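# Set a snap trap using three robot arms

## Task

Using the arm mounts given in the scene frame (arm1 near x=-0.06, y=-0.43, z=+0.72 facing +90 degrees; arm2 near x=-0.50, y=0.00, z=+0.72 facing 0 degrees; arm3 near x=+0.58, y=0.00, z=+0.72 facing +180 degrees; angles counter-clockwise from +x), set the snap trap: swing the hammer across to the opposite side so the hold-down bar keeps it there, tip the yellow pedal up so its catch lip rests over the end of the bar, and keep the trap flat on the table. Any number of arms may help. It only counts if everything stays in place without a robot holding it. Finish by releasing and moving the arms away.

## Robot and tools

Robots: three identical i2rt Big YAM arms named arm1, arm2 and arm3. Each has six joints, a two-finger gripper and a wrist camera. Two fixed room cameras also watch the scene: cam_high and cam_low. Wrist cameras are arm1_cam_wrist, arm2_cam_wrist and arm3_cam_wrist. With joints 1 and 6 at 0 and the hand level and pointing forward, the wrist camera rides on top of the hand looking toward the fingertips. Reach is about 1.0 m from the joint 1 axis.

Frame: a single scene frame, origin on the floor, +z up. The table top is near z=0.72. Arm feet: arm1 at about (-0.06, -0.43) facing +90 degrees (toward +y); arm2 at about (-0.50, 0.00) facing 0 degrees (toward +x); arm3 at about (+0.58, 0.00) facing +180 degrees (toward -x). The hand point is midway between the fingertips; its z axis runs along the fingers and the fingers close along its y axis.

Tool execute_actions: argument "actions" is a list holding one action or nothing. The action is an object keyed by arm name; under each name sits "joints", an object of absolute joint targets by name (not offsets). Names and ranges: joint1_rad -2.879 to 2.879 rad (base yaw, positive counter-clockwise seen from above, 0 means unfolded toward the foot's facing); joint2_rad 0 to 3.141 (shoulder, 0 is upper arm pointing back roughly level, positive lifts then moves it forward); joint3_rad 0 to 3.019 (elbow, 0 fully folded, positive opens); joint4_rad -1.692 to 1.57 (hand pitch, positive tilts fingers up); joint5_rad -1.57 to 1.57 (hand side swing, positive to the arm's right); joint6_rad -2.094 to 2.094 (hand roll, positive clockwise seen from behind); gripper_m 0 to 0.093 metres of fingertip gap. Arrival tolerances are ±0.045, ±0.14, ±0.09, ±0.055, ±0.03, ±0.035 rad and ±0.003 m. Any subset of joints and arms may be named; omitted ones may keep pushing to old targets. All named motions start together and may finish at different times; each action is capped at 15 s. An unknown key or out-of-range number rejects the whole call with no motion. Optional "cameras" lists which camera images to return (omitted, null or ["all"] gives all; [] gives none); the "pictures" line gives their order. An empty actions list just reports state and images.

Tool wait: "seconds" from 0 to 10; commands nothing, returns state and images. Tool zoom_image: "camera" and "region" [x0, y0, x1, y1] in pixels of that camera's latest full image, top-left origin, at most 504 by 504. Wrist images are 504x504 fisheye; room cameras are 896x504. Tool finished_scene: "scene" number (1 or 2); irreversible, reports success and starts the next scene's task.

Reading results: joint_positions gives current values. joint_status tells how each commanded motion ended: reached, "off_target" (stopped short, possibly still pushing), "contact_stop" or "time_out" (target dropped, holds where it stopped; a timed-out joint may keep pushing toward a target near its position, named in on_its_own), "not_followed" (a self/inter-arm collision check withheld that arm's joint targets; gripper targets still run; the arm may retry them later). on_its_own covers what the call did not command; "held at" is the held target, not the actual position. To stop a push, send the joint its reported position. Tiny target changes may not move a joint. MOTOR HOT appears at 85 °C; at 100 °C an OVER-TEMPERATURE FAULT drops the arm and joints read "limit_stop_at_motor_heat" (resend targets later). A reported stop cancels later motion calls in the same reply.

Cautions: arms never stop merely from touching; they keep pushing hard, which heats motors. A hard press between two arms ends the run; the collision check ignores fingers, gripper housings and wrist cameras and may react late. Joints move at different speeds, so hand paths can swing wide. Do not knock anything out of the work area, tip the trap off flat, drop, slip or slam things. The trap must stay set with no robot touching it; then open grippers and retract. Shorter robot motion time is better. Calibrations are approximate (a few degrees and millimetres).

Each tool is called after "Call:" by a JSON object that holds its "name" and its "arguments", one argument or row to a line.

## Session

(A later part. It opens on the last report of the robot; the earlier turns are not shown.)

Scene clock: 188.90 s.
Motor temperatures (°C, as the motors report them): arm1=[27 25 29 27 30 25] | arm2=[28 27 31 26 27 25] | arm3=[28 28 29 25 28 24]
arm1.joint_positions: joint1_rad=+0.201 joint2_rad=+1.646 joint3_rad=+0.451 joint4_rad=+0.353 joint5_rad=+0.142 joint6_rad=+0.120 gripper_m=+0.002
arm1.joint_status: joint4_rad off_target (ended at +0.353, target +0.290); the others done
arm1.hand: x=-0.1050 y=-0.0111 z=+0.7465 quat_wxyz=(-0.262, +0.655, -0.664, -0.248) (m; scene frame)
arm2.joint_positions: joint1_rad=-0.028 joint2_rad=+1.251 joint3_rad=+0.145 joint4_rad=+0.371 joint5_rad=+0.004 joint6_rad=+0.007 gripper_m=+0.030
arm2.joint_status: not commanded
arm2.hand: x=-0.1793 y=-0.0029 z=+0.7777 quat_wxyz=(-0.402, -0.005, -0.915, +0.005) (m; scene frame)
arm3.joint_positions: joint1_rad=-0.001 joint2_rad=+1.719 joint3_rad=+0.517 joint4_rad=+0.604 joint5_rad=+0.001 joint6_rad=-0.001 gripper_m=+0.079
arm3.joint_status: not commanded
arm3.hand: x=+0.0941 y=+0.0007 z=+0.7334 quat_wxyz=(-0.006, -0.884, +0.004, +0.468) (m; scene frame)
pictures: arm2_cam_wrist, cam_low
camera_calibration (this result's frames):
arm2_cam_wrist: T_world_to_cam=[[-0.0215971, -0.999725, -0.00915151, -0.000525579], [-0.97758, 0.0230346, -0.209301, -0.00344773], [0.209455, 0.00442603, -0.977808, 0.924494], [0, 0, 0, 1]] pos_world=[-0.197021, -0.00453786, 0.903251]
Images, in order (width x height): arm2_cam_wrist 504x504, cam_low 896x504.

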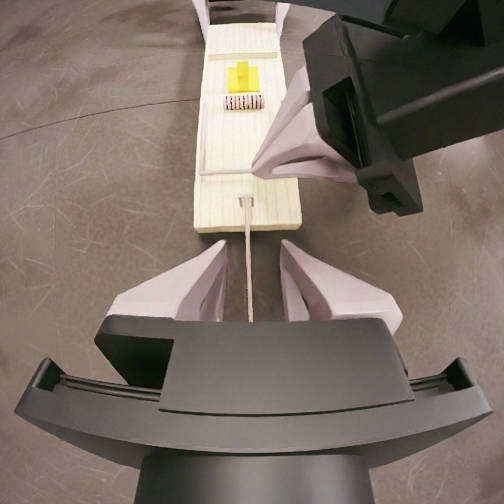

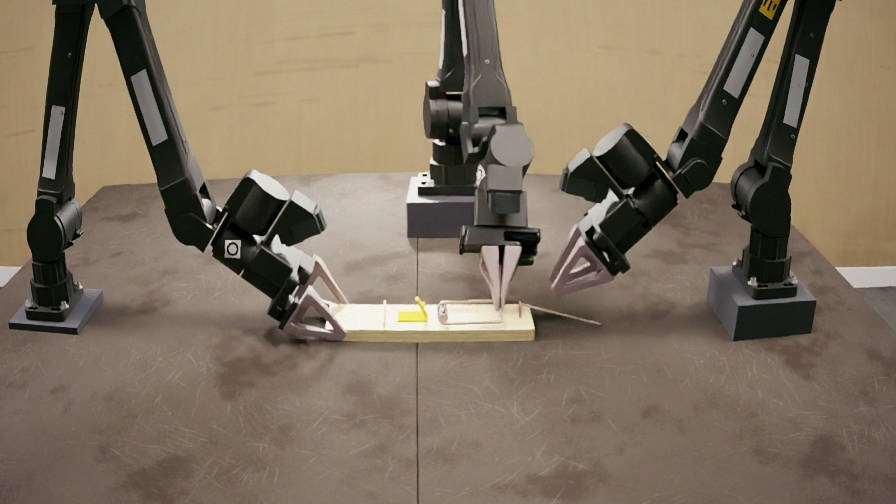

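Call:
{"name": "execute_actions", "arguments": {
  "actions": [
    {"arm1":{"joints":{"joint1_rad":0.22,"joint2_rad":1.765,"joint3_rad":0.358,"joint4_rad":0.44,"joint5_rad":0.145}},"arm2":{"joints":{"joint1_rad":-0.008,"joint3_rad":0.185,"joint2_rad":1.3}}}
  ],
  "cameras": []
}}

Call:
{"name": "execute_actions", "arguments": {
  "actions": [
    {"arm1":{"joints":{"joint1_rad":0.224,"joint2_rad":1.805,"joint3_rad":0.327,"joint4_rad":0.60,"joint5_rad":0.158}}}
  ],
  "cameras": []
}}

Call:
{"name": "execute_actions", "arguments": {
  "actions": [
    {"arm1":{"joints":{"joint1_rad":0.228,"joint2_rad":1.85,"joint3_rad":0.296,"joint4_rad":0.75,"joint5_rad":0.17,"joint6_rad":0.13}},"arm2":{"joints":{"joint2_rad":1.42}}}
  ],
  "cameras": ["cam_low","arm2_cam_wrist","cam_high"]
}}

Scene clock: 199.83 s.
Motor temperatures (°C, as the motors report them): arm1=[27 25 29 27 30 25] | arm2=[28 27 32 26 27 25] | arm3=[28 28 29 25 27 24]
arm1.joint_positions: joint1_rad=+0.208 joint2_rad=+1.682 joint3_rad=+0.418 joint4_rad=+0.488 joint5_rad=+0.155 joint6_rad=+0.121 gripper_m=+0.002
arm1.joint_status: all done
arm1.hand: x=-0.1053 y=-0.0108 z=+0.7457 quat_wxyz=(-0.284, +0.644, -0.657, -0.271) (m; scene frame)
arm2.joint_positions: joint1_rad=-0.017 joint2_rad=+1.288 joint3_rad=+0.160 joint4_rad=+0.370 joint5_rad=+0.004 joint6_rad=+0.007 gripper_m=+0.030
arm2.joint_status: all done
arm2.hand: x=-0.1763 y=+0.0003 z=+0.7719 quat_wxyz=(-0.392, +0.000, -0.920, +0.003) (m; scene frame)
arm3.joint_positions: joint1_rad=-0.001 joint2_rad=+1.719 joint3_rad=+0.517 joint4_rad=+0.604 joint5_rad=+0.001 joint6_rad=-0.001 gripper_m=+0.079
arm3.joint_status: not commanded
arm3.hand: x=+0.0941 y=+0.0007 z=+0.7334 quat_wxyz=(-0.006, -0.884, +0.004, +0.468) (m; scene frame)
pictures: none
No camera images: the call's "cameras" was empty. Leave "cameras" out to get every camera's image.

Scene clock: 200.67 s.
Motor temperatures (°C, as the motors report them): arm1=[27 25 29 27 30 25] | arm2=[28 27 32 26 27 25] | arm3=[28 28 29 25 27 24]
arm1.joint_positions: joint1_rad=+0.212 joint2_rad=+1.728 joint3_rad=+0.383 joint4_rad=+0.645 joint5_rad=+0.167 joint6_rad=+0.118 gripper_m=+0.002
arm1.joint_status: all done
arm1.hand: x=-0.1051 y=-0.0112 z=+0.7460 quat_wxyz=(-0.308, +0.631, -0.648, -0.296) (m; scene frame)
arm2.joint_positions: joint1_rad=-0.017 joint2_rad=+1.288 joint3_rad=+0.160 joint4_rad=+0.370 joint5_rad=+0.004 joint6_rad=+0.007 gripper_m=+0.030
arm2.joint_status: not commanded
arm2.hand: x=-0.1763 y=+0.0003 z=+0.7719 quat_wxyz=(-0.392, +0.000, -0.920, +0.003) (m; scene frame)
arm3.joint_positions: joint1_rad=-0.001 joint2_rad=+1.719 joint3_rad=+0.517 joint4_rad=+0.604 joint5_rad=+0.001 joint6_rad=-0.001 gripper_m=+0.079
arm3.joint_status: not commanded
arm3.hand: x=+0.0941 y=+0.0007 z=+0.7334 quat_wxyz=(-0.006, -0.884, +0.003, +0.468) (m; scene frame)
pictures: none
No camera images: the call's "cameras" was empty. Leave "cameras" out to get every camera's image.

Scene clock: 201.50 s.
Motor temperatures (°C, as the motors report them): arm1=[27 25 29 27 30 25] | arm2=[28 27 32 26 27 25] | arm3=[28 28 29 25 27 24]
arm1.joint_positions: joint1_rad=+0.217 joint2_rad=+1.774 joint3_rad=+0.352 joint4_rad=+0.799 joint5_rad=+0.178 joint6_rad=+0.106 gripper_m=+0.002
arm1.joint_status: all done
arm1.hand: x=-0.1051 y=-0.0120 z=+0.7494 quat_wxyz=(-0.332, +0.620, -0.634, -0.320) (m; scene frame)
arm2.joint_positions: joint1_rad=-0.017 joint2_rad=+1.413 joint3_rad=+0.163 joint4_rad=+0.368 joint5_rad=+0.004 joint6_rad=+0.007 gripper_m=+0.030
arm2.joint_status: all done
arm2.hand: x=-0.1944 y=+0.0000 z=+0.7356 quat_wxyz=(-0.334, +0.000, -0.943, +0.003) (m; scene frame)
arm3.joint_positions: joint1_rad=-0.001 joint2_rad=+1.719 joint3_rad=+0.517 joint4_rad=+0.604 joint5_rad=+0.001 joint6_rad=-0.001 gripper_m=+0.079
arm3.joint_status: not commanded
arm3.hand: x=+0.0941 y=+0.0007 z=+0.7334 quat_wxyz=(-0.006, -0.884, +0.003, +0.468) (m; scene frame)
pictures: arm2_cam_wrist, cam_high, cam_low
camera_calibration (this result's frames):
arm2_cam_wrist: T_world_to_cam=[[-0.0135202, -0.999886, -0.00670734, 0.00146865], [-0.997883, 0.0139192, -0.0635216, -0.138307], [0.0636077, 0.00583432, -0.997958, 0.872945], [0, 0, 0, 1]] pos_world=[-0.193521, -0.00169943, 0.862387]
Images, in order (width x height): arm2_cam_wrist 504x504, cam_high 896x504, cam_low 896x504.

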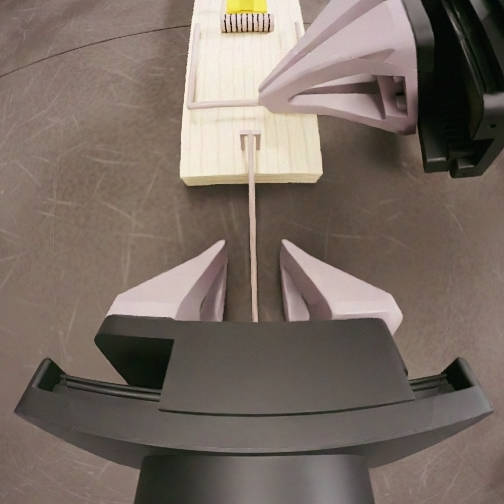

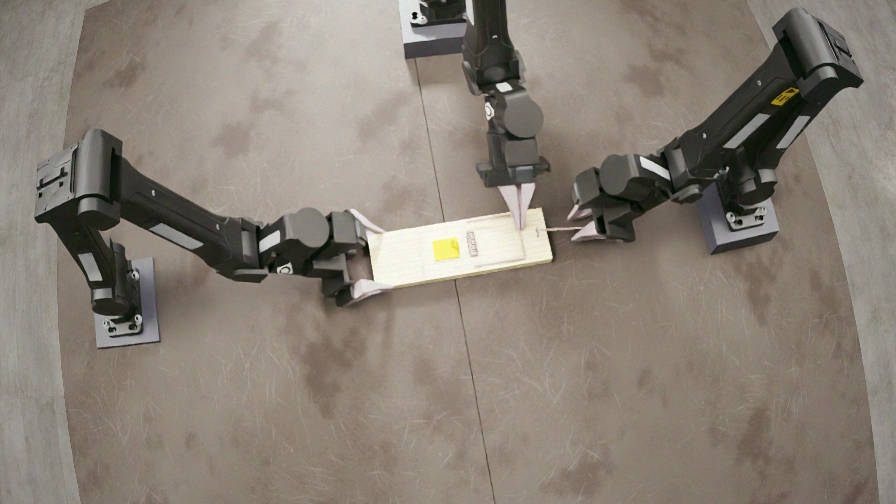

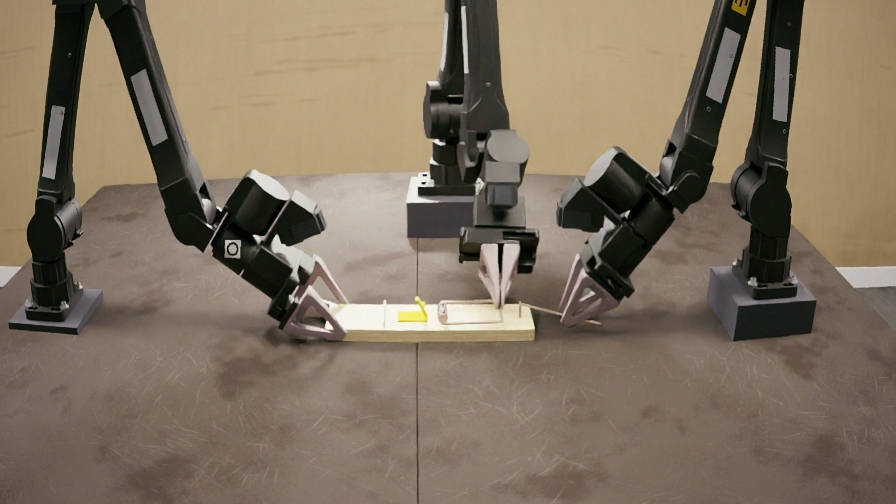

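Call:
{"name": "execute_actions", "arguments": {
  "actions": [
    {"arm2":{"joints":{"gripper_m":0,"joint2_rad":1.43}}}
  ],
  "cameras": []
}}

Call:
{"name": "execute_actions", "arguments": {
  "actions": [
    {"arm2":{"joints":{"joint2_rad":1.29,"joint4_rad":0.27}}}
  ],
  "cameras": ["cam_low"]
}}

Call:
{"name": "execute_actions", "arguments": {
  "actions": [
    {"arm2":{"joints":{"joint2_rad":1.145,"joint4_rad":0.19}}}
  ],
  "cameras": ["cam_low"]
}}

Scene clock: 210.37 s.
Motor temperatures (°C, as the motors report them): arm1=[27 25 28 27 29 25] | arm2=[28 27 32 26 27 25] | arm3=[28 28 29 25 27 24]
arm1.joint_positions: joint1_rad=+0.217 joint2_rad=+1.774 joint3_rad=+0.352 joint4_rad=+0.799 joint5_rad=+0.178 joint6_rad=+0.106 gripper_m=+0.002
arm1.joint_status: not commanded
arm1.hand: x=-0.1051 y=-0.0120 z=+0.7494 quat_wxyz=(-0.332, +0.620, -0.634, -0.320) (m; scene frame)
arm2.joint_positions: joint1_rad=-0.017 joint2_rad=+1.413 joint3_rad=+0.163 joint4_rad=+0.368 joint5_rad=+0.003 joint6_rad=+0.002 gripper_m=+0.002
arm2.joint_status: all done
arm2.hand: x=-0.1944 y=+0.0001 z=+0.7356 quat_wxyz=(-0.334, +0.002, -0.943, +0.004) (m; scene frame)
arm3.joint_positions: joint1_rad=-0.001 joint2_rad=+1.719 joint3_rad=+0.517 joint4_rad=+0.604 joint5_rad=+0.001 joint6_rad=-0.001 gripper_m=+0.079
arm3.joint_status: not commanded
arm3.hand: x=+0.0941 y=+0.0007 z=+0.7334 quat_wxyz=(-0.006, -0.884, +0.003, +0.468) (m; scene frame)
pictures: none
No camera images: the call's "cameras" was empty. Leave "cameras" out to get every camera's image.

Scene clock: 211.13 s.
Motor temperatures (°C, as the motors report them): arm1=[27 25 28 27 29 25] | arm2=[28 27 32 26 27 25] | arm3=[28 28 29 25 27 24]
arm1.joint_positions: joint1_rad=+0.217 joint2_rad=+1.774 joint3_rad=+0.352 joint4_rad=+0.799 joint5_rad=+0.178 joint6_rad=+0.106 gripper_m=+0.002
arm1.joint_status: not commanded
arm1.hand: x=-0.1051 y=-0.0120 z=+0.7494 quat_wxyz=(-0.332, +0.620, -0.634, -0.320) (m; scene frame)
arm2.joint_positions: joint1_rad=-0.017 joint2_rad=+1.312 joint3_rad=+0.168 joint4_rad=+0.262 joint5_rad=+0.003 joint6_rad=-0.001 gripper_m=+0.002
arm2.joint_status: all done
arm2.hand: x=-0.1953 y=+0.0002 z=+0.7493 quat_wxyz=(-0.334, +0.003, -0.942, +0.004) (m; scene frame)
arm3.joint_positions: joint1_rad=-0.001 joint2_rad=+1.719 joint3_rad=+0.517 joint4_rad=+0.604 joint5_rad=+0.001 joint6_rad=-0.001 gripper_m=+0.079
arm3.joint_status: not commanded
arm3.hand: x=+0.0941 y=+0.0007 z=+0.7334 quat_wxyz=(-0.006, -0.884, +0.003, +0.468) (m; scene frame)
pictures: cam_low
Images, in order (width x height): cam_low 896x504.

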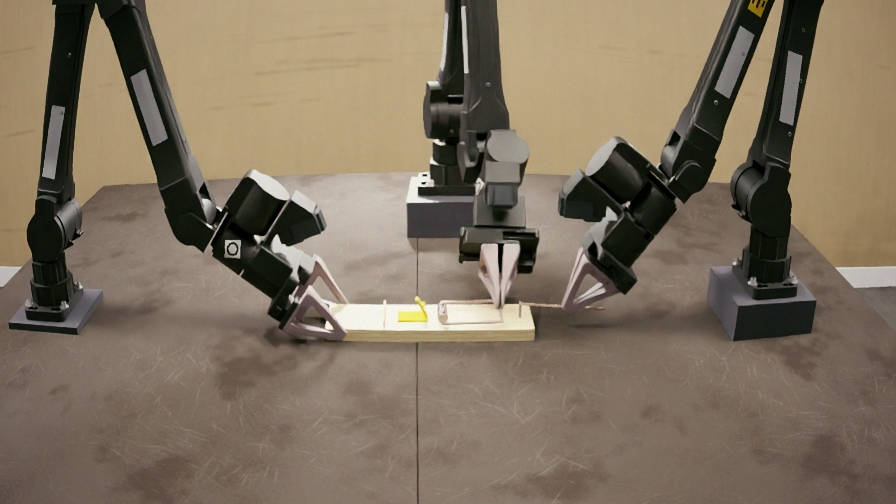

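Scene clock: 211.90 s.
Motor temperatures (°C, as the motors report them): arm1=[27 25 28 27 29 25] | arm2=[28 27 32 26 27 25] | arm3=[28 28 29 25 27 24]
arm1.joint_positions: joint1_rad=+0.217 joint2_rad=+1.774 joint3_rad=+0.352 joint4_rad=+0.799 joint5_rad=+0.178 joint6_rad=+0.106 gripper_m=+0.002
arm1.joint_status: not commanded
arm1.hand: x=-0.1051 y=-0.0120 z=+0.7494 quat_wxyz=(-0.332, +0.620, -0.634, -0.320) (m; scene frame)
arm2.joint_positions: joint1_rad=-0.017 joint2_rad=+1.166 joint3_rad=+0.165 joint4_rad=+0.178 joint5_rad=+0.003 joint6_rad=-0.002 gripper_m=+0.002
arm2.joint_status: all done
arm2.hand: x=-0.1918 y=+0.0004 z=+0.7762 quat_wxyz=(-0.362, +0.004, -0.932, +0.004) (m; scene frame)
arm3.joint_positions: joint1_rad=-0.001 joint2_rad=+1.719 joint3_rad=+0.517 joint4_rad=+0.604 joint5_rad=+0.001 joint6_rad=-0.001 gripper_m=+0.079
arm3.joint_status: not commanded
arm3.hand: x=+0.0941 y=+0.0007 z=+0.7334 quat_wxyz=(-0.006, -0.884, +0.003, +0.468) (m; scene frame)
pictures: cam_low
Images, in order (width x height): cam_low 896x504.

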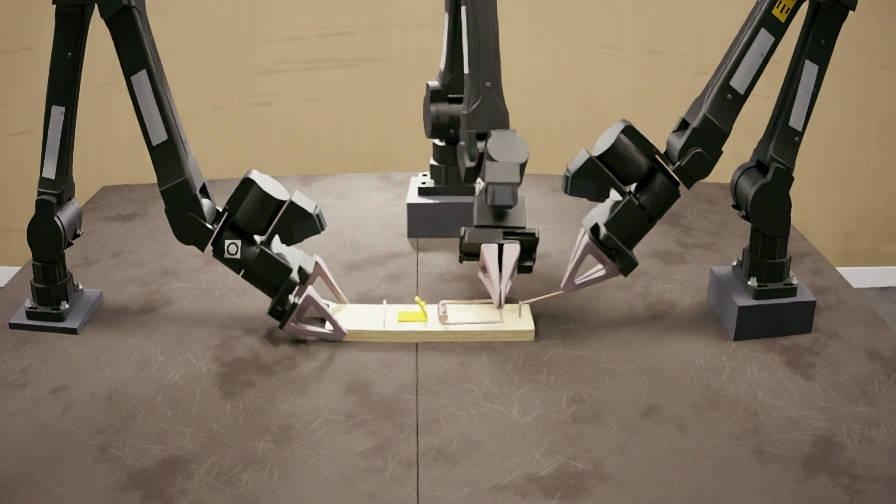

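Call:
{"name": "execute_actions", "arguments": {
  "actions": [
    {"arm2":{"joints":{"gripper_m":0.0018,"joint2_rad":1.07,"joint3_rad":0.19,"joint4_rad":0.22}}}
  ],
  "cameras": ["cam_low"]
}}

Call:
{"name": "execute_actions", "arguments": {
  "actions": [
    {"arm2":{"joints":{"joint3_rad":0.235}}}
  ],
  "cameras": ["cam_low"]
}}

Call:
{"name": "execute_actions", "arguments": {
  "actions": [
    {"arm2":{"joints":{"joint2_rad":1.19,"joint3_rad":0.245,"joint4_rad":0.36}}}
  ],
  "cameras": ["cam_low","arm2_cam_wrist"]
}}

Scene clock: 222.30 s.
Motor temperatures (°C, as the motors report them): arm1=[27 25 28 27 29 25] | arm2=[28 27 32 26 27 25] | arm3=[28 28 29 25 27 24]
arm1.joint_positions: joint1_rad=+0.217 joint2_rad=+1.774 joint3_rad=+0.352 joint4_rad=+0.799 joint5_rad=+0.178 joint6_rad=+0.106 gripper_m=+0.002
arm1.joint_status: not commanded
arm1.hand: x=-0.1051 y=-0.0120 z=+0.7494 quat_wxyz=(-0.332, +0.620, -0.634, -0.320) (m; scene frame)
arm2.joint_positions: joint1_rad=-0.017 joint2_rad=+1.073 joint3_rad=+0.167 joint4_rad=+0.207 joint5_rad=+0.004 joint6_rad=-0.002 gripper_m=+0.002
arm2.joint_status: all done
arm2.hand: x=-0.1753 y=+0.0007 z=+0.8096 quat_wxyz=(-0.419, +0.004, -0.908, +0.004) (m; scene frame)
arm3.joint_positions: joint1_rad=-0.001 joint2_rad=+1.719 joint3_rad=+0.517 joint4_rad=+0.604 joint5_rad=+0.001 joint6_rad=-0.001 gripper_m=+0.079
arm3.joint_status: not commanded
arm3.hand: x=+0.0941 y=+0.0007 z=+0.7334 quat_wxyz=(-0.006, -0.884, +0.003, +0.468) (m; scene frame)
pictures: cam_low
Images, in order (width x height): cam_low 896x504.

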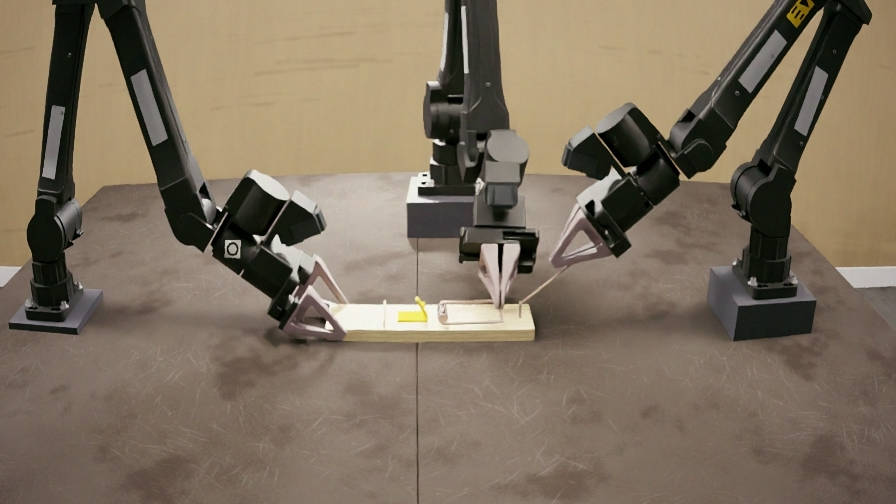

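Scene clock: 223.00 s.
Motor temperatures (°C, as the motors report them): arm1=[27 25 28 27 29 25] | arm2=[28 27 32 26 27 25] | arm3=[28 28 29 25 27 24]
arm1.joint_positions: joint1_rad=+0.217 joint2_rad=+1.774 joint3_rad=+0.352 joint4_rad=+0.799 joint5_rad=+0.178 joint6_rad=+0.106 gripper_m=+0.002
arm1.joint_status: not commanded
arm1.hand: x=-0.1051 y=-0.0120 z=+0.7494 quat_wxyz=(-0.332, +0.620, -0.634, -0.320) (m; scene frame)
arm2.joint_positions: joint1_rad=-0.017 joint2_rad=+1.073 joint3_rad=+0.206 joint4_rad=+0.207 joint5_rad=+0.004 joint6_rad=-0.002 gripper_m=+0.002
arm2.joint_status: all done
arm2.hand: x=-0.1575 y=+0.0009 z=+0.8264 quat_wxyz=(-0.437, +0.004, -0.900, +0.004) (m; scene frame)
arm3.joint_positions: joint1_rad=-0.001 joint2_rad=+1.719 joint3_rad=+0.517 joint4_rad=+0.604 joint5_rad=+0.001 joint6_rad=-0.001 gripper_m=+0.079
arm3.joint_status: not commanded
arm3.hand: x=+0.0941 y=+0.0007 z=+0.7334 quat_wxyz=(-0.006, -0.884, +0.003, +0.468) (m; scene frame)
pictures: cam_low
Images, in order (width x height): cam_low 896x504.

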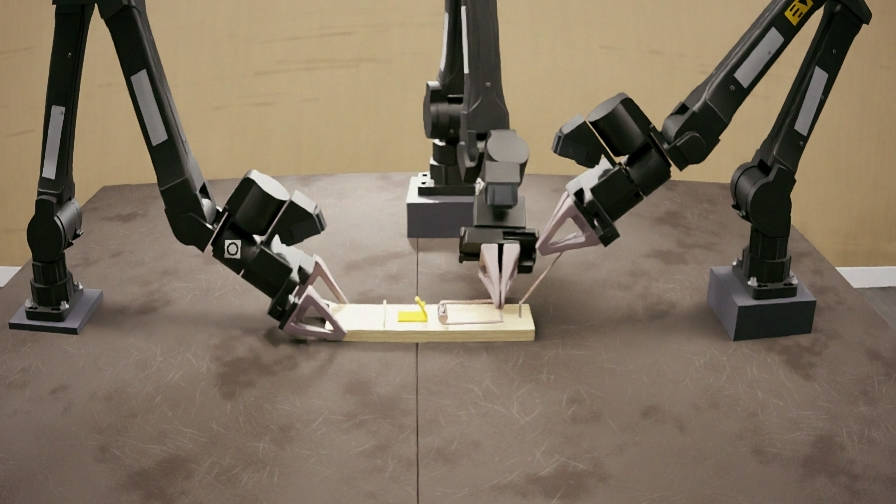

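Scene clock: 223.80 s.
Motor temperatures (°C, as the motors report them): arm1=[27 25 28 27 29 25] | arm2=[28 27 32 26 27 25] | arm3=[28 28 29 25 27 24]
arm1.joint_positions: joint1_rad=+0.217 joint2_rad=+1.774 joint3_rad=+0.352 joint4_rad=+0.799 joint5_rad=+0.178 joint6_rad=+0.106 gripper_m=+0.002
arm1.joint_status: not commanded
arm1.hand: x=-0.1051 y=-0.0120 z=+0.7494 quat_wxyz=(-0.332, +0.620, -0.634, -0.320) (m; scene frame)
arm2.joint_positions: joint1_rad=-0.017 joint2_rad=+1.180 joint3_rad=+0.216 joint4_rad=+0.343 joint5_rad=+0.004 joint6_rad=-0.002 gripper_m=+0.002
arm2.joint_status: all done
arm2.hand: x=-0.1414 y=+0.0009 z=+0.8223 quat_wxyz=(-0.454, +0.004, -0.891, +0.004) (m; scene frame)
arm3.joint_positions: joint1_rad=-0.001 joint2_rad=+1.719 joint3_rad=+0.517 joint4_rad=+0.604 joint5_rad=+0.001 joint6_rad=-0.001 gripper_m=+0.079
arm3.joint_status: not commanded
arm3.hand: x=+0.0941 y=+0.0007 z=+0.7334 quat_wxyz=(-0.006, -0.884, +0.003, +0.468) (m; scene frame)
pictures: arm2_cam_wrist, cam_low
camera_calibration (this result's frames):
arm2_cam_wrist: T_world_to_cam=[[-0.003867, -0.999984, -0.0040581, 0.00287823], [-0.947442, 0.00496198, -0.319888, 0.138028], [0.319903, 0.0026078, -0.947447, 0.950833], [0, 0, 0, 1]] pos_world=[-0.173391, -0.000286288, 0.945029]
Images, in order (width x height): arm2_cam_wrist 504x504, cam_low 896x504.

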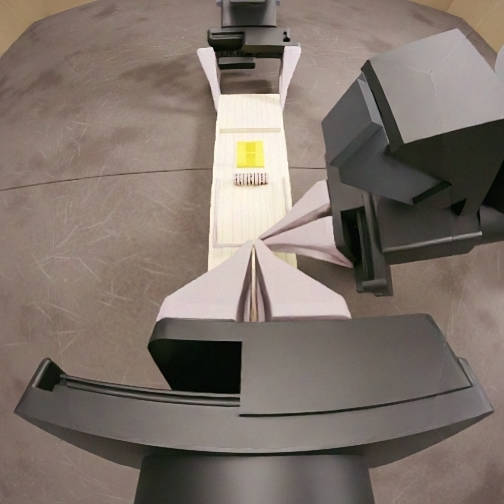

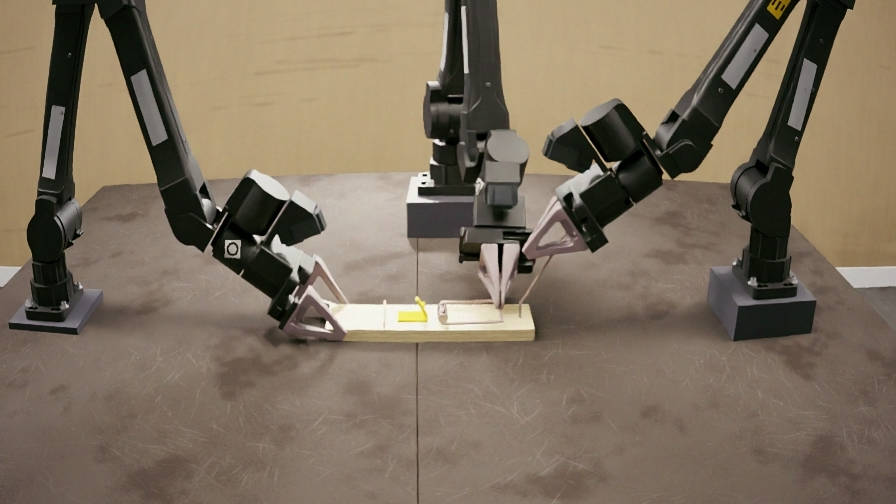

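Call:
{"name": "execute_actions", "arguments": {
  "actions": [
    {"arm2":{"joints":{"gripper_m":0}}}
  ],
  "cameras": []
}}

Call:
{"name": "execute_actions", "arguments": {
  "actions": [
    {"arm2":{"joints":{"joint2_rad":1.27,"joint3_rad":0.285,"joint4_rad":0.45}}}
  ],
  "cameras": ["cam_low","arm2_cam_wrist"]
}}

Call:
{"name": "zoom_image", "arguments": {
  "camera": "cam_low",
  "region": [400,170,640,350]
}}

Scene clock: 233.33 s.
Motor temperatures (°C, as the motors report them): arm1=[27 25 28 27 29 25] | arm2=[28 27 33 26 27 25] | arm3=[28 28 28 25 27 24]
arm1.joint_positions: joint1_rad=+0.217 joint2_rad=+1.774 joint3_rad=+0.352 joint4_rad=+0.799 joint5_rad=+0.178 joint6_rad=+0.106 gripper_m=+0.002
arm1.joint_status: not commanded
arm1.hand: x=-0.1051 y=-0.0120 z=+0.7494 quat_wxyz=(-0.332, +0.620, -0.634, -0.320) (m; scene frame)
arm2.joint_positions: joint1_rad=-0.017 joint2_rad=+1.180 joint3_rad=+0.216 joint4_rad=+0.343 joint5_rad=+0.004 joint6_rad=-0.002 gripper_m=+0.001
arm2.joint_status: all done
arm2.hand: x=-0.1414 y=+0.0009 z=+0.8223 quat_wxyz=(-0.454, +0.004, -0.891, +0.004) (m; scene frame)
arm3.joint_positions: joint1_rad=-0.001 joint2_rad=+1.719 joint3_rad=+0.517 joint4_rad=+0.604 joint5_rad=+0.001 joint6_rad=-0.001 gripper_m=+0.079
arm3.joint_status: not commanded
arm3.hand: x=+0.0941 y=+0.0007 z=+0.7334 quat_wxyz=(-0.006, -0.884, +0.003, +0.468) (m; scene frame)
pictures: none
No camera images: the call's "cameras" was empty. Leave "cameras" out to get every camera's image.

Scene clock: 234.03 s.
Motor temperatures (°C, as the motors report them): arm1=[27 25 28 27 29 25] | arm2=[28 27 33 26 27 25] | arm3=[28 28 28 25 27 24]
arm1.joint_positions: joint1_rad=+0.217 joint2_rad=+1.774 joint3_rad=+0.352 joint4_rad=+0.799 joint5_rad=+0.178 joint6_rad=+0.106 gripper_m=+0.002
arm1.joint_status: not commanded
arm1.hand: x=-0.1051 y=-0.0120 z=+0.7494 quat_wxyz=(-0.332, +0.620, -0.634, -0.320) (m; scene frame)
arm2.joint_positions: joint1_rad=-0.017 joint2_rad=+1.255 joint3_rad=+0.264 joint4_rad=+0.436 joint5_rad=+0.004 joint6_rad=-0.002 gripper_m=+0.001
arm2.joint_status: all done
arm2.hand: x=-0.1127 y=+0.0011 z=+0.8347 quat_wxyz=(-0.483, +0.004, -0.876, +0.004) (m; scene frame)
arm3.joint_positions: joint1_rad=-0.001 joint2_rad=+1.719 joint3_rad=+0.517 joint4_rad=+0.604 joint5_rad=+0.001 joint6_rad=-0.001 gripper_m=+0.079
arm3.joint_status: not commanded
arm3.hand: x=+0.0941 y=+0.0007 z=+0.7334 quat_wxyz=(-0.006, -0.884, +0.003, +0.468) (m; scene frame)
pictures: arm2_cam_wrist, cam_low
camera_calibration (this result's frames):
arm2_cam_wrist: T_world_to_cam=[[-0.0031225, -0.999985, -0.00458755, 0.00378542], [-0.924578, 0.00463476, -0.380964, 0.22277], [0.38098, 0.00305199, -0.924578, 0.941102], [0, 0, 0, 1]] pos_world=[-0.152561, -0.000119359, 0.955007]
Images, in order (width x height): arm2_cam_wrist 504x504, cam_low 896x504.

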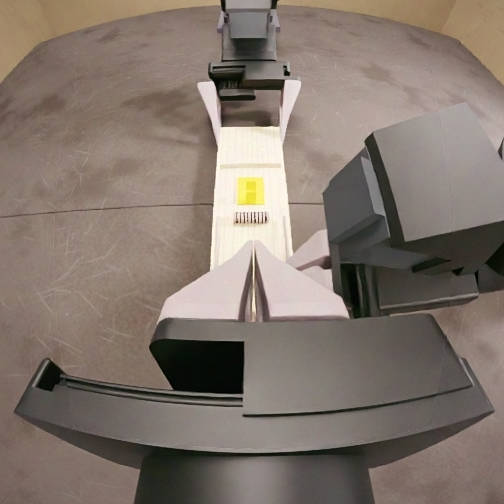

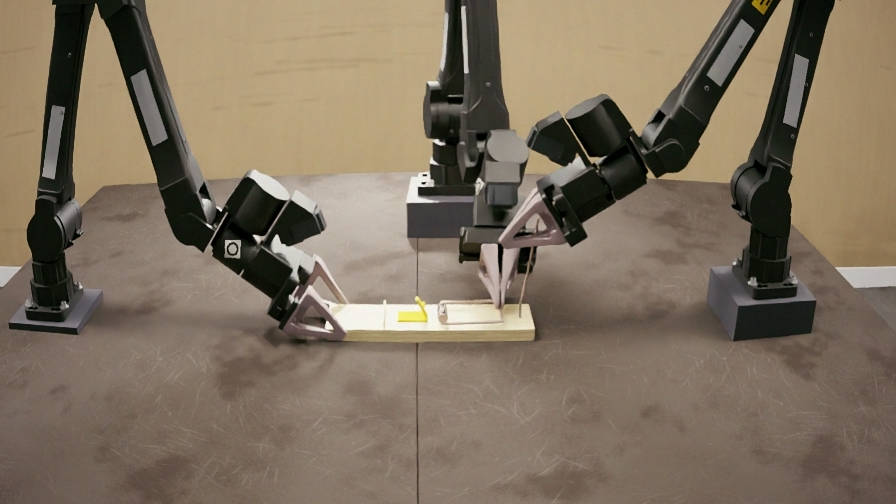

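Region (400, 170, 640, 350) of cam_low's 896x504 image, scaled by 2.100, with more detail than that image has; it fills the top 378 rows of this view, and the rest is white.

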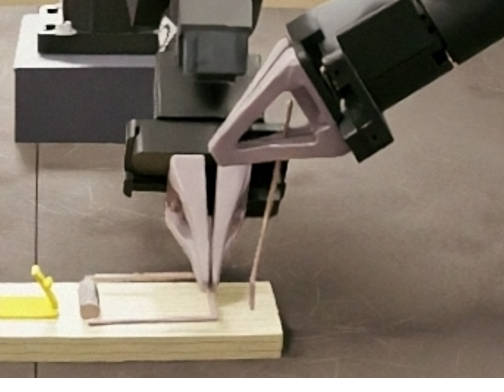

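Call:
{"name": "execute_actions", "arguments": {
  "actions": [
    {"arm2":{"joints":{"joint2_rad":1.375,"joint3_rad":0.33,"joint4_rad":0.54}}}
  ],
  "cameras": ["cam_low","cam_high"]
}}

Call:
{"name": "zoom_image", "arguments": {
  "camera": "cam_low",
  "region": [400,170,640,350]
}}

Scene clock: 241.93 s.
Motor temperatures (°C, as the motors report them): arm1=[27 25 28 27 29 25] | arm2=[28 27 33 26 27 25] | arm3=[28 28 28 25 27 24]
arm1.joint_positions: joint1_rad=+0.216 joint2_rad=+1.776 joint3_rad=+0.352 joint4_rad=+0.801 joint5_rad=+0.176 joint6_rad=+0.119 gripper_m=+0.002
arm1.joint_status: not commanded
arm1.hand: x=-0.1052 y=-0.0121 z=+0.7491 quat_wxyz=(-0.330, +0.616, -0.638, -0.323) (m; scene frame)
arm2.joint_positions: joint1_rad=-0.017 joint2_rad=+1.351 joint3_rad=+0.308 joint4_rad=+0.531 joint5_rad=+0.004 joint6_rad=-0.002 gripper_m=+0.001
arm2.joint_status: all done
arm2.hand: x=-0.0871 y=+0.0013 z=+0.8368 quat_wxyz=(-0.502, +0.004, -0.865, +0.004) (m; scene frame)
arm3.joint_positions: joint1_rad=-0.001 joint2_rad=+1.719 joint3_rad=+0.517 joint4_rad=+0.604 joint5_rad=+0.001 joint6_rad=-0.001 gripper_m=+0.079
arm3.joint_status: not commanded
arm3.hand: x=+0.0941 y=+0.0007 z=+0.7334 quat_wxyz=(-0.006, -0.884, +0.003, +0.468) (m; scene frame)
pictures: cam_high, cam_low
Images, in order (width x height): cam_high 896x504, cam_low 896x504.

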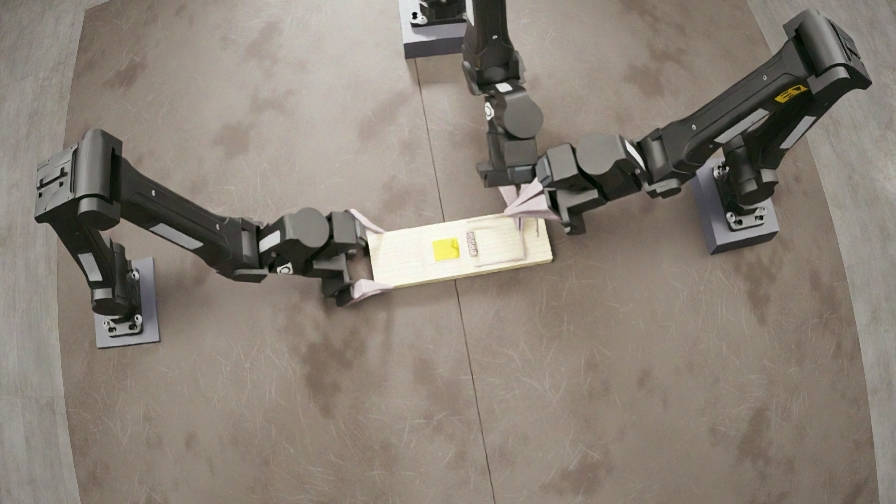

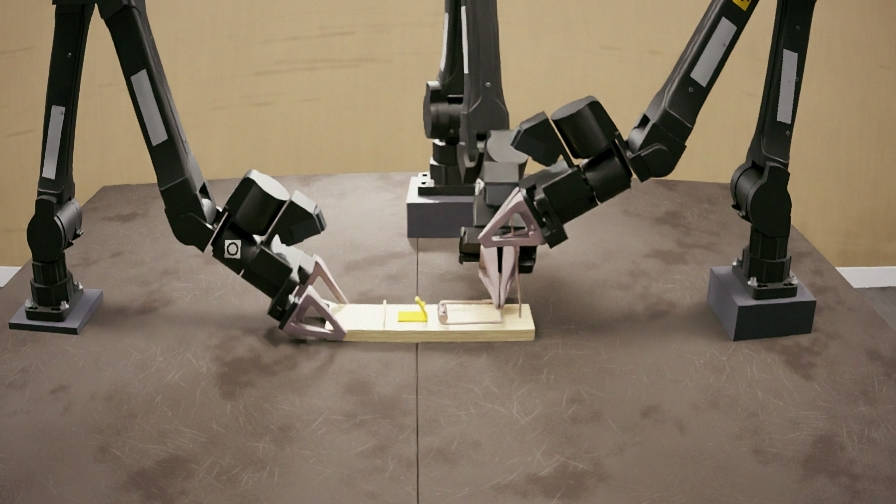

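Region (400, 170, 640, 350) of cam_low's 896x504 image, scaled by 2.100, with more detail than that image has; it fills the top 378 rows of this view, and the rest is white.

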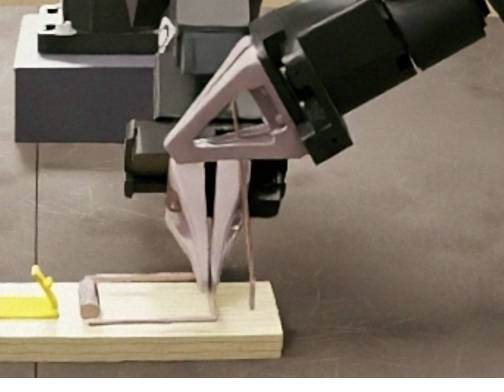

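Call:
{"name": "execute_actions", "arguments": {
  "actions": [
    {"arm2":{"joints":{"gripper_m":0.008}}}
  ],
  "cameras": []
}}

Call:
{"name": "execute_actions", "arguments": {
  "actions": [
    {"arm2":{"joints":{"joint2_rad":1.1,"joint3_rad":0.15}},"arm3":{"joints":{"gripper_m":0.093,"joint2_rad":1.71,"joint4_rad":0.61,"joint1_rad":0}}}
  ],
  "cameras": ["cam_low","arm3_cam_wrist"]
}}

Scene clock: 256.83 s.
Motor temperatures (°C, as the motors report them): arm1=[27 25 28 27 29 25] | arm2=[28 27 33 26 27 25] | arm3=[28 28 28 25 27 24]
arm1.joint_positions: joint1_rad=+0.216 joint2_rad=+1.776 joint3_rad=+0.352 joint4_rad=+0.801 joint5_rad=+0.177 joint6_rad=+0.117 gripper_m=+0.002
arm1.joint_status: not commanded
arm1.hand: x=-0.1051 y=-0.0121 z=+0.7491 quat_wxyz=(-0.330, +0.617, -0.638, -0.322) (m; scene frame)
arm2.joint_positions: joint1_rad=-0.017 joint2_rad=+1.354 joint3_rad=+0.308 joint4_rad=+0.531 joint5_rad=+0.004 joint6_rad=-0.002 gripper_m=+0.008
arm2.joint_status: all done
arm2.hand: x=-0.0873 y=+0.0013 z=+0.8355 quat_wxyz=(-0.501, +0.004, -0.866, +0.004) (m; scene frame)
arm3.joint_positions: joint1_rad=-0.001 joint2_rad=+1.719 joint3_rad=+0.517 joint4_rad=+0.604 joint5_rad=+0.001 joint6_rad=-0.001 gripper_m=+0.079
arm3.joint_status: not commanded
arm3.hand: x=+0.0941 y=+0.0007 z=+0.7334 quat_wxyz=(-0.006, -0.884, +0.003, +0.468) (m; scene frame)
pictures: none
No camera images: the call's "cameras" was empty. Leave "cameras" out to get every camera's image.

Scene clock: 257.80 s.
Motor temperatures (°C, as the motors report them): arm1=[27 25 28 27 29 25] | arm2=[28 27 33 26 27 25] | arm3=[28 28 28 25 27 24]
arm1.joint_positions: joint1_rad=+0.216 joint2_rad=+1.776 joint3_rad=+0.351 joint4_rad=+0.804 joint5_rad=+0.177 joint6_rad=+0.116 gripper_m=+0.002
arm1.joint_status: not commanded
arm1.hand: x=-0.1050 y=-0.0127 z=+0.7490 quat_wxyz=(-0.331, +0.617, -0.638, -0.322) (m; scene frame)
arm2.joint_positions: joint1_rad=-0.017 joint2_rad=+1.101 joint3_rad=+0.143 joint4_rad=+0.531 joint5_rad=+0.004 joint6_rad=-0.002 gripper_m=+0.008
arm2.joint_status: all done
arm2.hand: x=-0.1450 y=+0.0011 z=+0.8571 quat_wxyz=(-0.538, +0.004, -0.843, +0.004) (m; scene frame)
arm3.joint_positions: joint1_rad=-0.001 joint2_rad=+1.714 joint3_rad=+0.514 joint4_rad=+0.606 joint5_rad=-0.002 joint6_rad=-0.003 gripper_m=+0.093
arm3.joint_status: all done
arm3.hand: x=+0.0945 y=+0.0002 z=+0.7353 quat_wxyz=(-0.007, -0.883, +0.002, +0.470) (m; scene frame)
pictures: arm3_cam_wrist, cam_low
camera_calibration (this result's frames):
arm3_cam_wrist: T_world_to_cam=[[0.00476652, 0.999979, -0.00442339, 0.00164753], [0.938827, -0.0059982, -0.344336, 0.173455], [-0.344356, -0.00251151, -0.938836, 0.846252], [0, 0, 0, 1]] pos_world=[0.12856, 0.00151829, 0.854226]
Images, in order (width x height): arm3_cam_wrist 504x504, cam_low 896x504.

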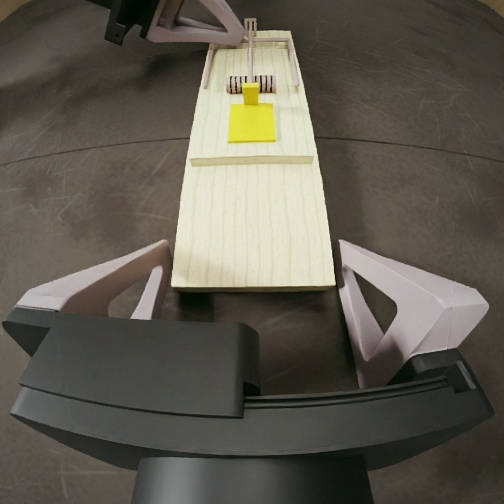

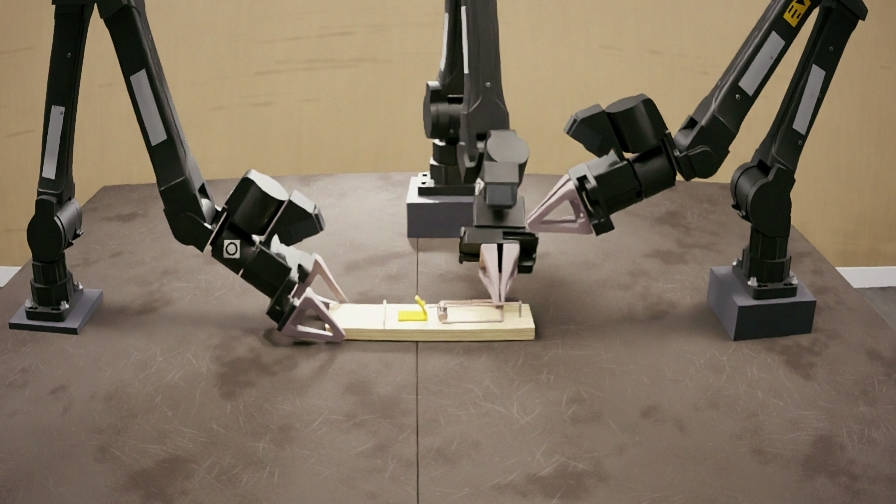

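Bar is down. Now the catch.

Call:
{"name": "execute_actions", "arguments": {
  "actions": [
    {"arm2":{"joints":{"joint2_rad":0.5,"joint4_rad":-0.2}},"arm3":{"joints":{"joint2_rad":1.35}}}
  ],
  "cameras": []
}}

Call:
{"name": "execute_actions", "arguments": {
  "actions": [
    {"arm3":{"joints":{"joint2_rad":1.5,"joint3_rad":0.98,"joint4_rad":-0.26,"gripper_m":0}}}
  ],
  "cameras": []
}}

Call:
{"name": "execute_actions", "arguments": {
  "actions": [
    {"arm3":{"joints":{"joint2_rad":1.70,"joint3_rad":0.99}}}
  ],
  "cameras": ["cam_low","arm3_cam_wrist"]
}}

Call:
{"name": "zoom_image", "arguments": {
  "camera": "cam_low",
  "region": [370,260,490,340]
}}

Scene clock: 268.50 s.
Motor temperatures (°C, as the motors report them): arm1=[27 25 28 27 29 25] | arm2=[28 27 33 26 27 25] | arm3=[28 28 28 25 27 24]
arm1.joint_positions: joint1_rad=+0.216 joint2_rad=+1.776 joint3_rad=+0.351 joint4_rad=+0.804 joint5_rad=+0.177 joint6_rad=+0.116 gripper_m=+0.002
arm1.joint_status: not commanded
arm1.hand: x=-0.1050 y=-0.0127 z=+0.7490 quat_wxyz=(-0.331, +0.617, -0.638, -0.322) (m; scene frame)
arm2.joint_positions: joint1_rad=-0.017 joint2_rad=+0.506 joint3_rad=+0.143 joint4_rad=-0.189 joint5_rad=+0.004 joint6_rad=-0.002 gripper_m=+0.008
arm2.joint_status: all done
arm2.hand: x=-0.2094 y=+0.0010 z=+0.8818 quat_wxyz=(-0.484, +0.004, -0.875, +0.004) (m; scene frame)
arm3.joint_positions: joint1_rad=-0.001 joint2_rad=+1.346 joint3_rad=+0.496 joint4_rad=+0.606 joint5_rad=-0.002 joint6_rad=-0.003 gripper_m=+0.093
arm3.joint_status: all done
arm3.hand: x=+0.0856 y=+0.0027 z=+0.9017 quat_wxyz=(-0.006, -0.788, +0.003, +0.616) (m; scene frame)
pictures: none
No camera images: the call's "cameras" was empty. Leave "cameras" out to get every camera's image.

Scene clock: 269.97 s.
Motor temperatures (°C, as the motors report them): arm1=[27 25 28 27 29 25] | arm2=[28 27 33 26 27 25] | arm3=[28 28 29 25 27 24]
arm1.joint_positions: joint1_rad=+0.216 joint2_rad=+1.776 joint3_rad=+0.351 joint4_rad=+0.804 joint5_rad=+0.177 joint6_rad=+0.116 gripper_m=+0.002
arm1.joint_status: not commanded
arm1.hand: x=-0.1050 y=-0.0127 z=+0.7490 quat_wxyz=(-0.331, +0.617, -0.638, -0.322) (m; scene frame)
arm2.joint_positions: joint1_rad=-0.017 joint2_rad=+0.506 joint3_rad=+0.143 joint4_rad=-0.189 joint5_rad=+0.004 joint6_rad=-0.002 gripper_m=+0.008
arm2.joint_status: not commanded
arm2.hand: x=-0.2094 y=+0.0010 z=+0.8818 quat_wxyz=(-0.484, +0.004, -0.875, +0.004) (m; scene frame)
arm3.joint_positions: joint1_rad=-0.001 joint2_rad=+1.502 joint3_rad=+0.940 joint4_rad=-0.252 joint5_rad=-0.002 joint6_rad=-0.003 gripper_m=+0.001
arm3.joint_status: all done
arm3.hand: x=+0.0242 y=+0.0021 z=+0.8640 quat_wxyz=(-0.007, -0.929, +0.001, +0.370) (m; scene frame)
pictures: none
No camera images: the call's "cameras" was empty. Leave "cameras" out to get every camera's image.

Scene clock: 270.90 s.
Motor temperatures (°C, as the motors report them): arm1=[27 25 28 27 29 25] | arm2=[28 27 33 26 27 25] | arm3=[28 28 29 25 27 24]
arm1.joint_positions: joint1_rad=+0.217 joint2_rad=+1.776 joint3_rad=+0.350 joint4_rad=+0.805 joint5_rad=+0.177 joint6_rad=+0.115 gripper_m=+0.002
arm1.joint_status: not commanded
arm1.hand: x=-0.1050 y=-0.0129 z=+0.7492 quat_wxyz=(-0.331, +0.617, -0.637, -0.323) (m; scene frame)
arm2.joint_positions: joint1_rad=-0.017 joint2_rad=+0.506 joint3_rad=+0.143 joint4_rad=-0.189 joint5_rad=+0.004 joint6_rad=-0.002 gripper_m=+0.008
arm2.joint_status: not commanded
arm2.hand: x=-0.2094 y=+0.0010 z=+0.8818 quat_wxyz=(-0.484, +0.004, -0.875, +0.004) (m; scene frame)
arm3.joint_positions: joint1_rad=-0.001 joint2_rad=+1.714 joint3_rad=+0.958 joint4_rad=-0.251 joint5_rad=-0.001 joint6_rad=-0.003 gripper_m=+0.001
arm3.joint_status: all done
arm3.hand: x=+0.0275 y=+0.0007 z=+0.7593 quat_wxyz=(-0.007, -0.960, +0.000, +0.279) (m; scene frame)
pictures: arm3_cam_wrist, cam_low
camera_calibration (this result's frames):
arm3_cam_wrist: T_world_to_cam=[[0.00054394, 0.999996, -0.00278301, 0.000448252], [0.998106, -0.000371688, 0.0615244, -0.0651475], [0.0615231, -0.0028112, -0.998102, 0.879539], [0, 0, 0, 1]] pos_world=[0.0109118, 0.0020001, 0.881879]
Images, in order (width x height): arm3_cam_wrist 504x504, cam_low 896x504.

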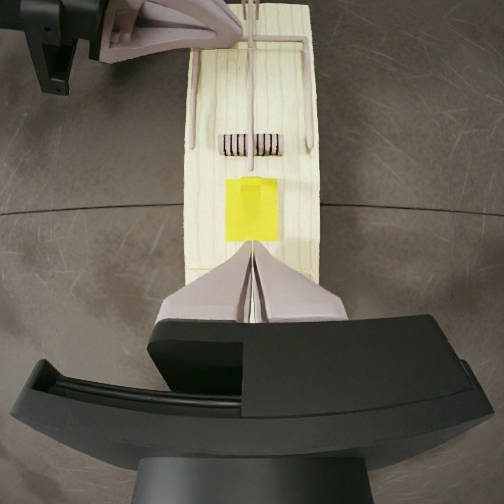

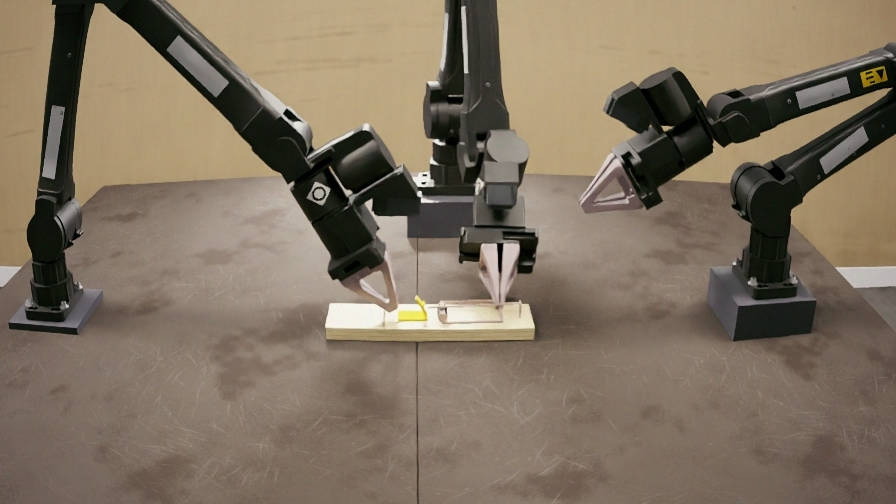

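Region (370, 260, 490, 340) of cam_low's 896x504 image, scaled by 4.200, with more detail than that image has.

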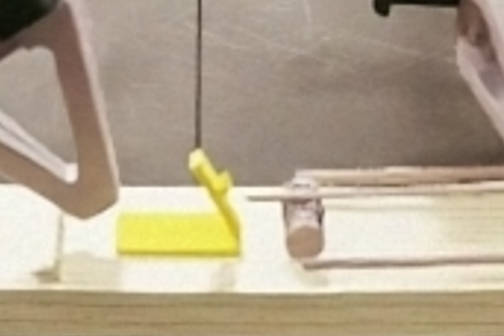

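Call:
{"name": "execute_actions", "arguments": {
  "actions": [
    {"arm3":{"joints":{"joint2_rad":1.735,"joint3_rad":1.045}}}
  ],
  "cameras": ["cam_low"]
}}

Call:
{"name": "execute_actions", "arguments": {
  "actions": [
    {"arm3":{"joints":{"joint2_rad":1.765,"joint3_rad":1.09}}}
  ],
  "cameras": ["cam_low"]
}}

Call:
{"name": "zoom_image", "arguments": {
  "camera": "cam_low",
  "region": [370,260,490,340]
}}

Scene clock: 278.40 s.
Motor temperatures (°C, as the motors report them): arm1=[27 25 28 27 29 25] | arm2=[28 27 34 26 27 25] | arm3=[28 28 30 25 27 24]
arm1.joint_positions: joint1_rad=+0.217 joint2_rad=+1.776 joint3_rad=+0.350 joint4_rad=+0.805 joint5_rad=+0.177 joint6_rad=+0.115 gripper_m=+0.002
arm1.joint_status: not commanded
arm1.hand: x=-0.1050 y=-0.0129 z=+0.7492 quat_wxyz=(-0.331, +0.617, -0.637, -0.323) (m; scene frame)
arm2.joint_positions: joint1_rad=-0.017 joint2_rad=+0.506 joint3_rad=+0.143 joint4_rad=-0.189 joint5_rad=+0.004 joint6_rad=-0.002 gripper_m=+0.008
arm2.joint_status: not commanded
arm2.hand: x=-0.2094 y=+0.0010 z=+0.8818 quat_wxyz=(-0.484, +0.004, -0.875, +0.004) (m; scene frame)
arm3.joint_positions: joint1_rad=-0.001 joint2_rad=+1.735 joint3_rad=+0.994 joint4_rad=-0.253 joint5_rad=-0.001 joint6_rad=-0.003 gripper_m=+0.001
arm3.joint_status: all done
arm3.hand: x=+0.0132 y=+0.0007 z=+0.7626 quat_wxyz=(-0.007, -0.958, +0.000, +0.285) (m; scene frame)
pictures: cam_low
Images, in order (width x height): cam_low 896x504.

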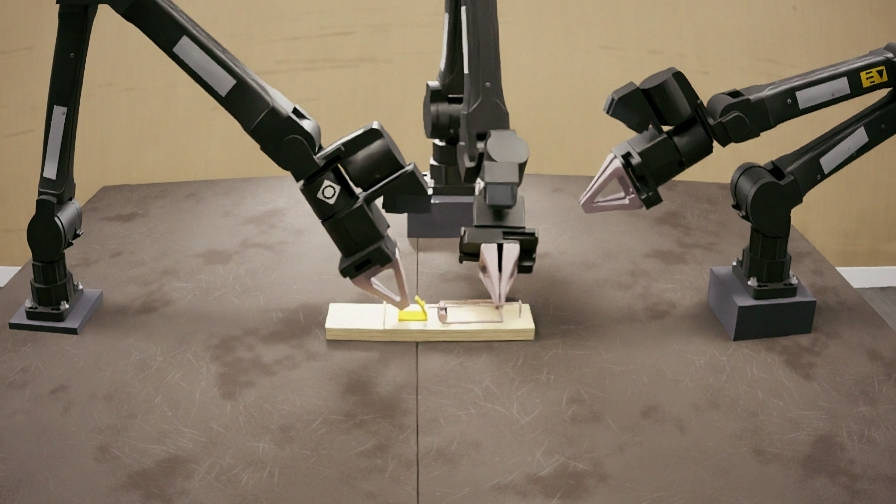

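Scene clock: 279.03 s.
Motor temperatures (°C, as the motors report them): arm1=[27 25 28 27 29 25] | arm2=[28 27 34 26 27 25] | arm3=[28 28 30 25 27 24]
arm1.joint_positions: joint1_rad=+0.217 joint2_rad=+1.776 joint3_rad=+0.350 joint4_rad=+0.805 joint5_rad=+0.177 joint6_rad=+0.115 gripper_m=+0.002
arm1.joint_status: not commanded
arm1.hand: x=-0.1050 y=-0.0129 z=+0.7492 quat_wxyz=(-0.331, +0.617, -0.637, -0.323) (m; scene frame)
arm2.joint_positions: joint1_rad=-0.017 joint2_rad=+0.506 joint3_rad=+0.143 joint4_rad=-0.189 joint5_rad=+0.004 joint6_rad=-0.002 gripper_m=+0.008
arm2.joint_status: not commanded
arm2.hand: x=-0.2094 y=+0.0010 z=+0.8818 quat_wxyz=(-0.484, +0.004, -0.875, +0.004) (m; scene frame)
arm3.joint_positions: joint1_rad=-0.001 joint2_rad=+1.766 joint3_rad=+1.036 joint4_rad=-0.254 joint5_rad=-0.001 joint6_rad=-0.003 gripper_m=+0.001
arm3.joint_status: all done
arm3.hand: x=-0.0029 y=+0.0007 z=+0.7629 quat_wxyz=(-0.007, -0.957, +0.000, +0.290) (m; scene frame)
pictures: cam_low
Images, in order (width x height): cam_low 896x504.

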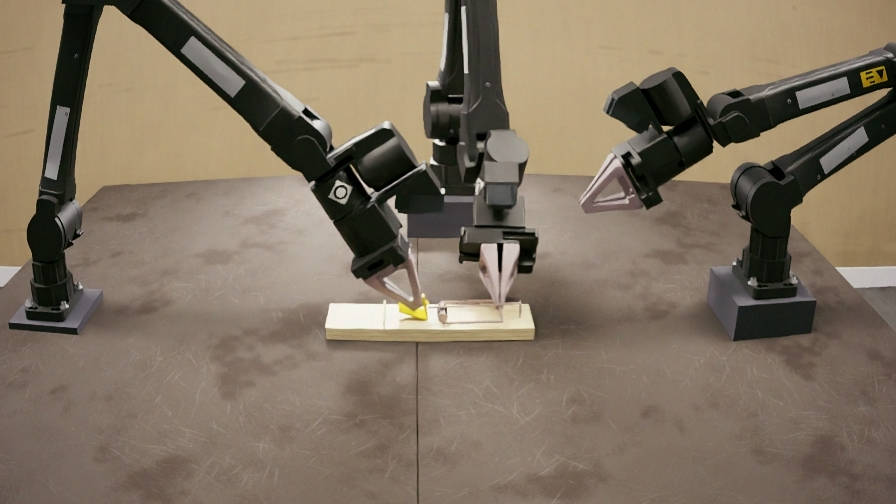

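Region (370, 260, 490, 340) of cam_low's 896x504 image, scaled by 4.200, with more detail than that image has.

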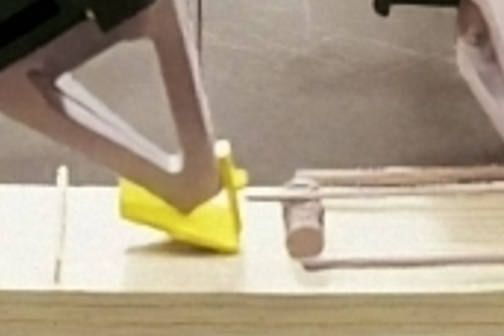

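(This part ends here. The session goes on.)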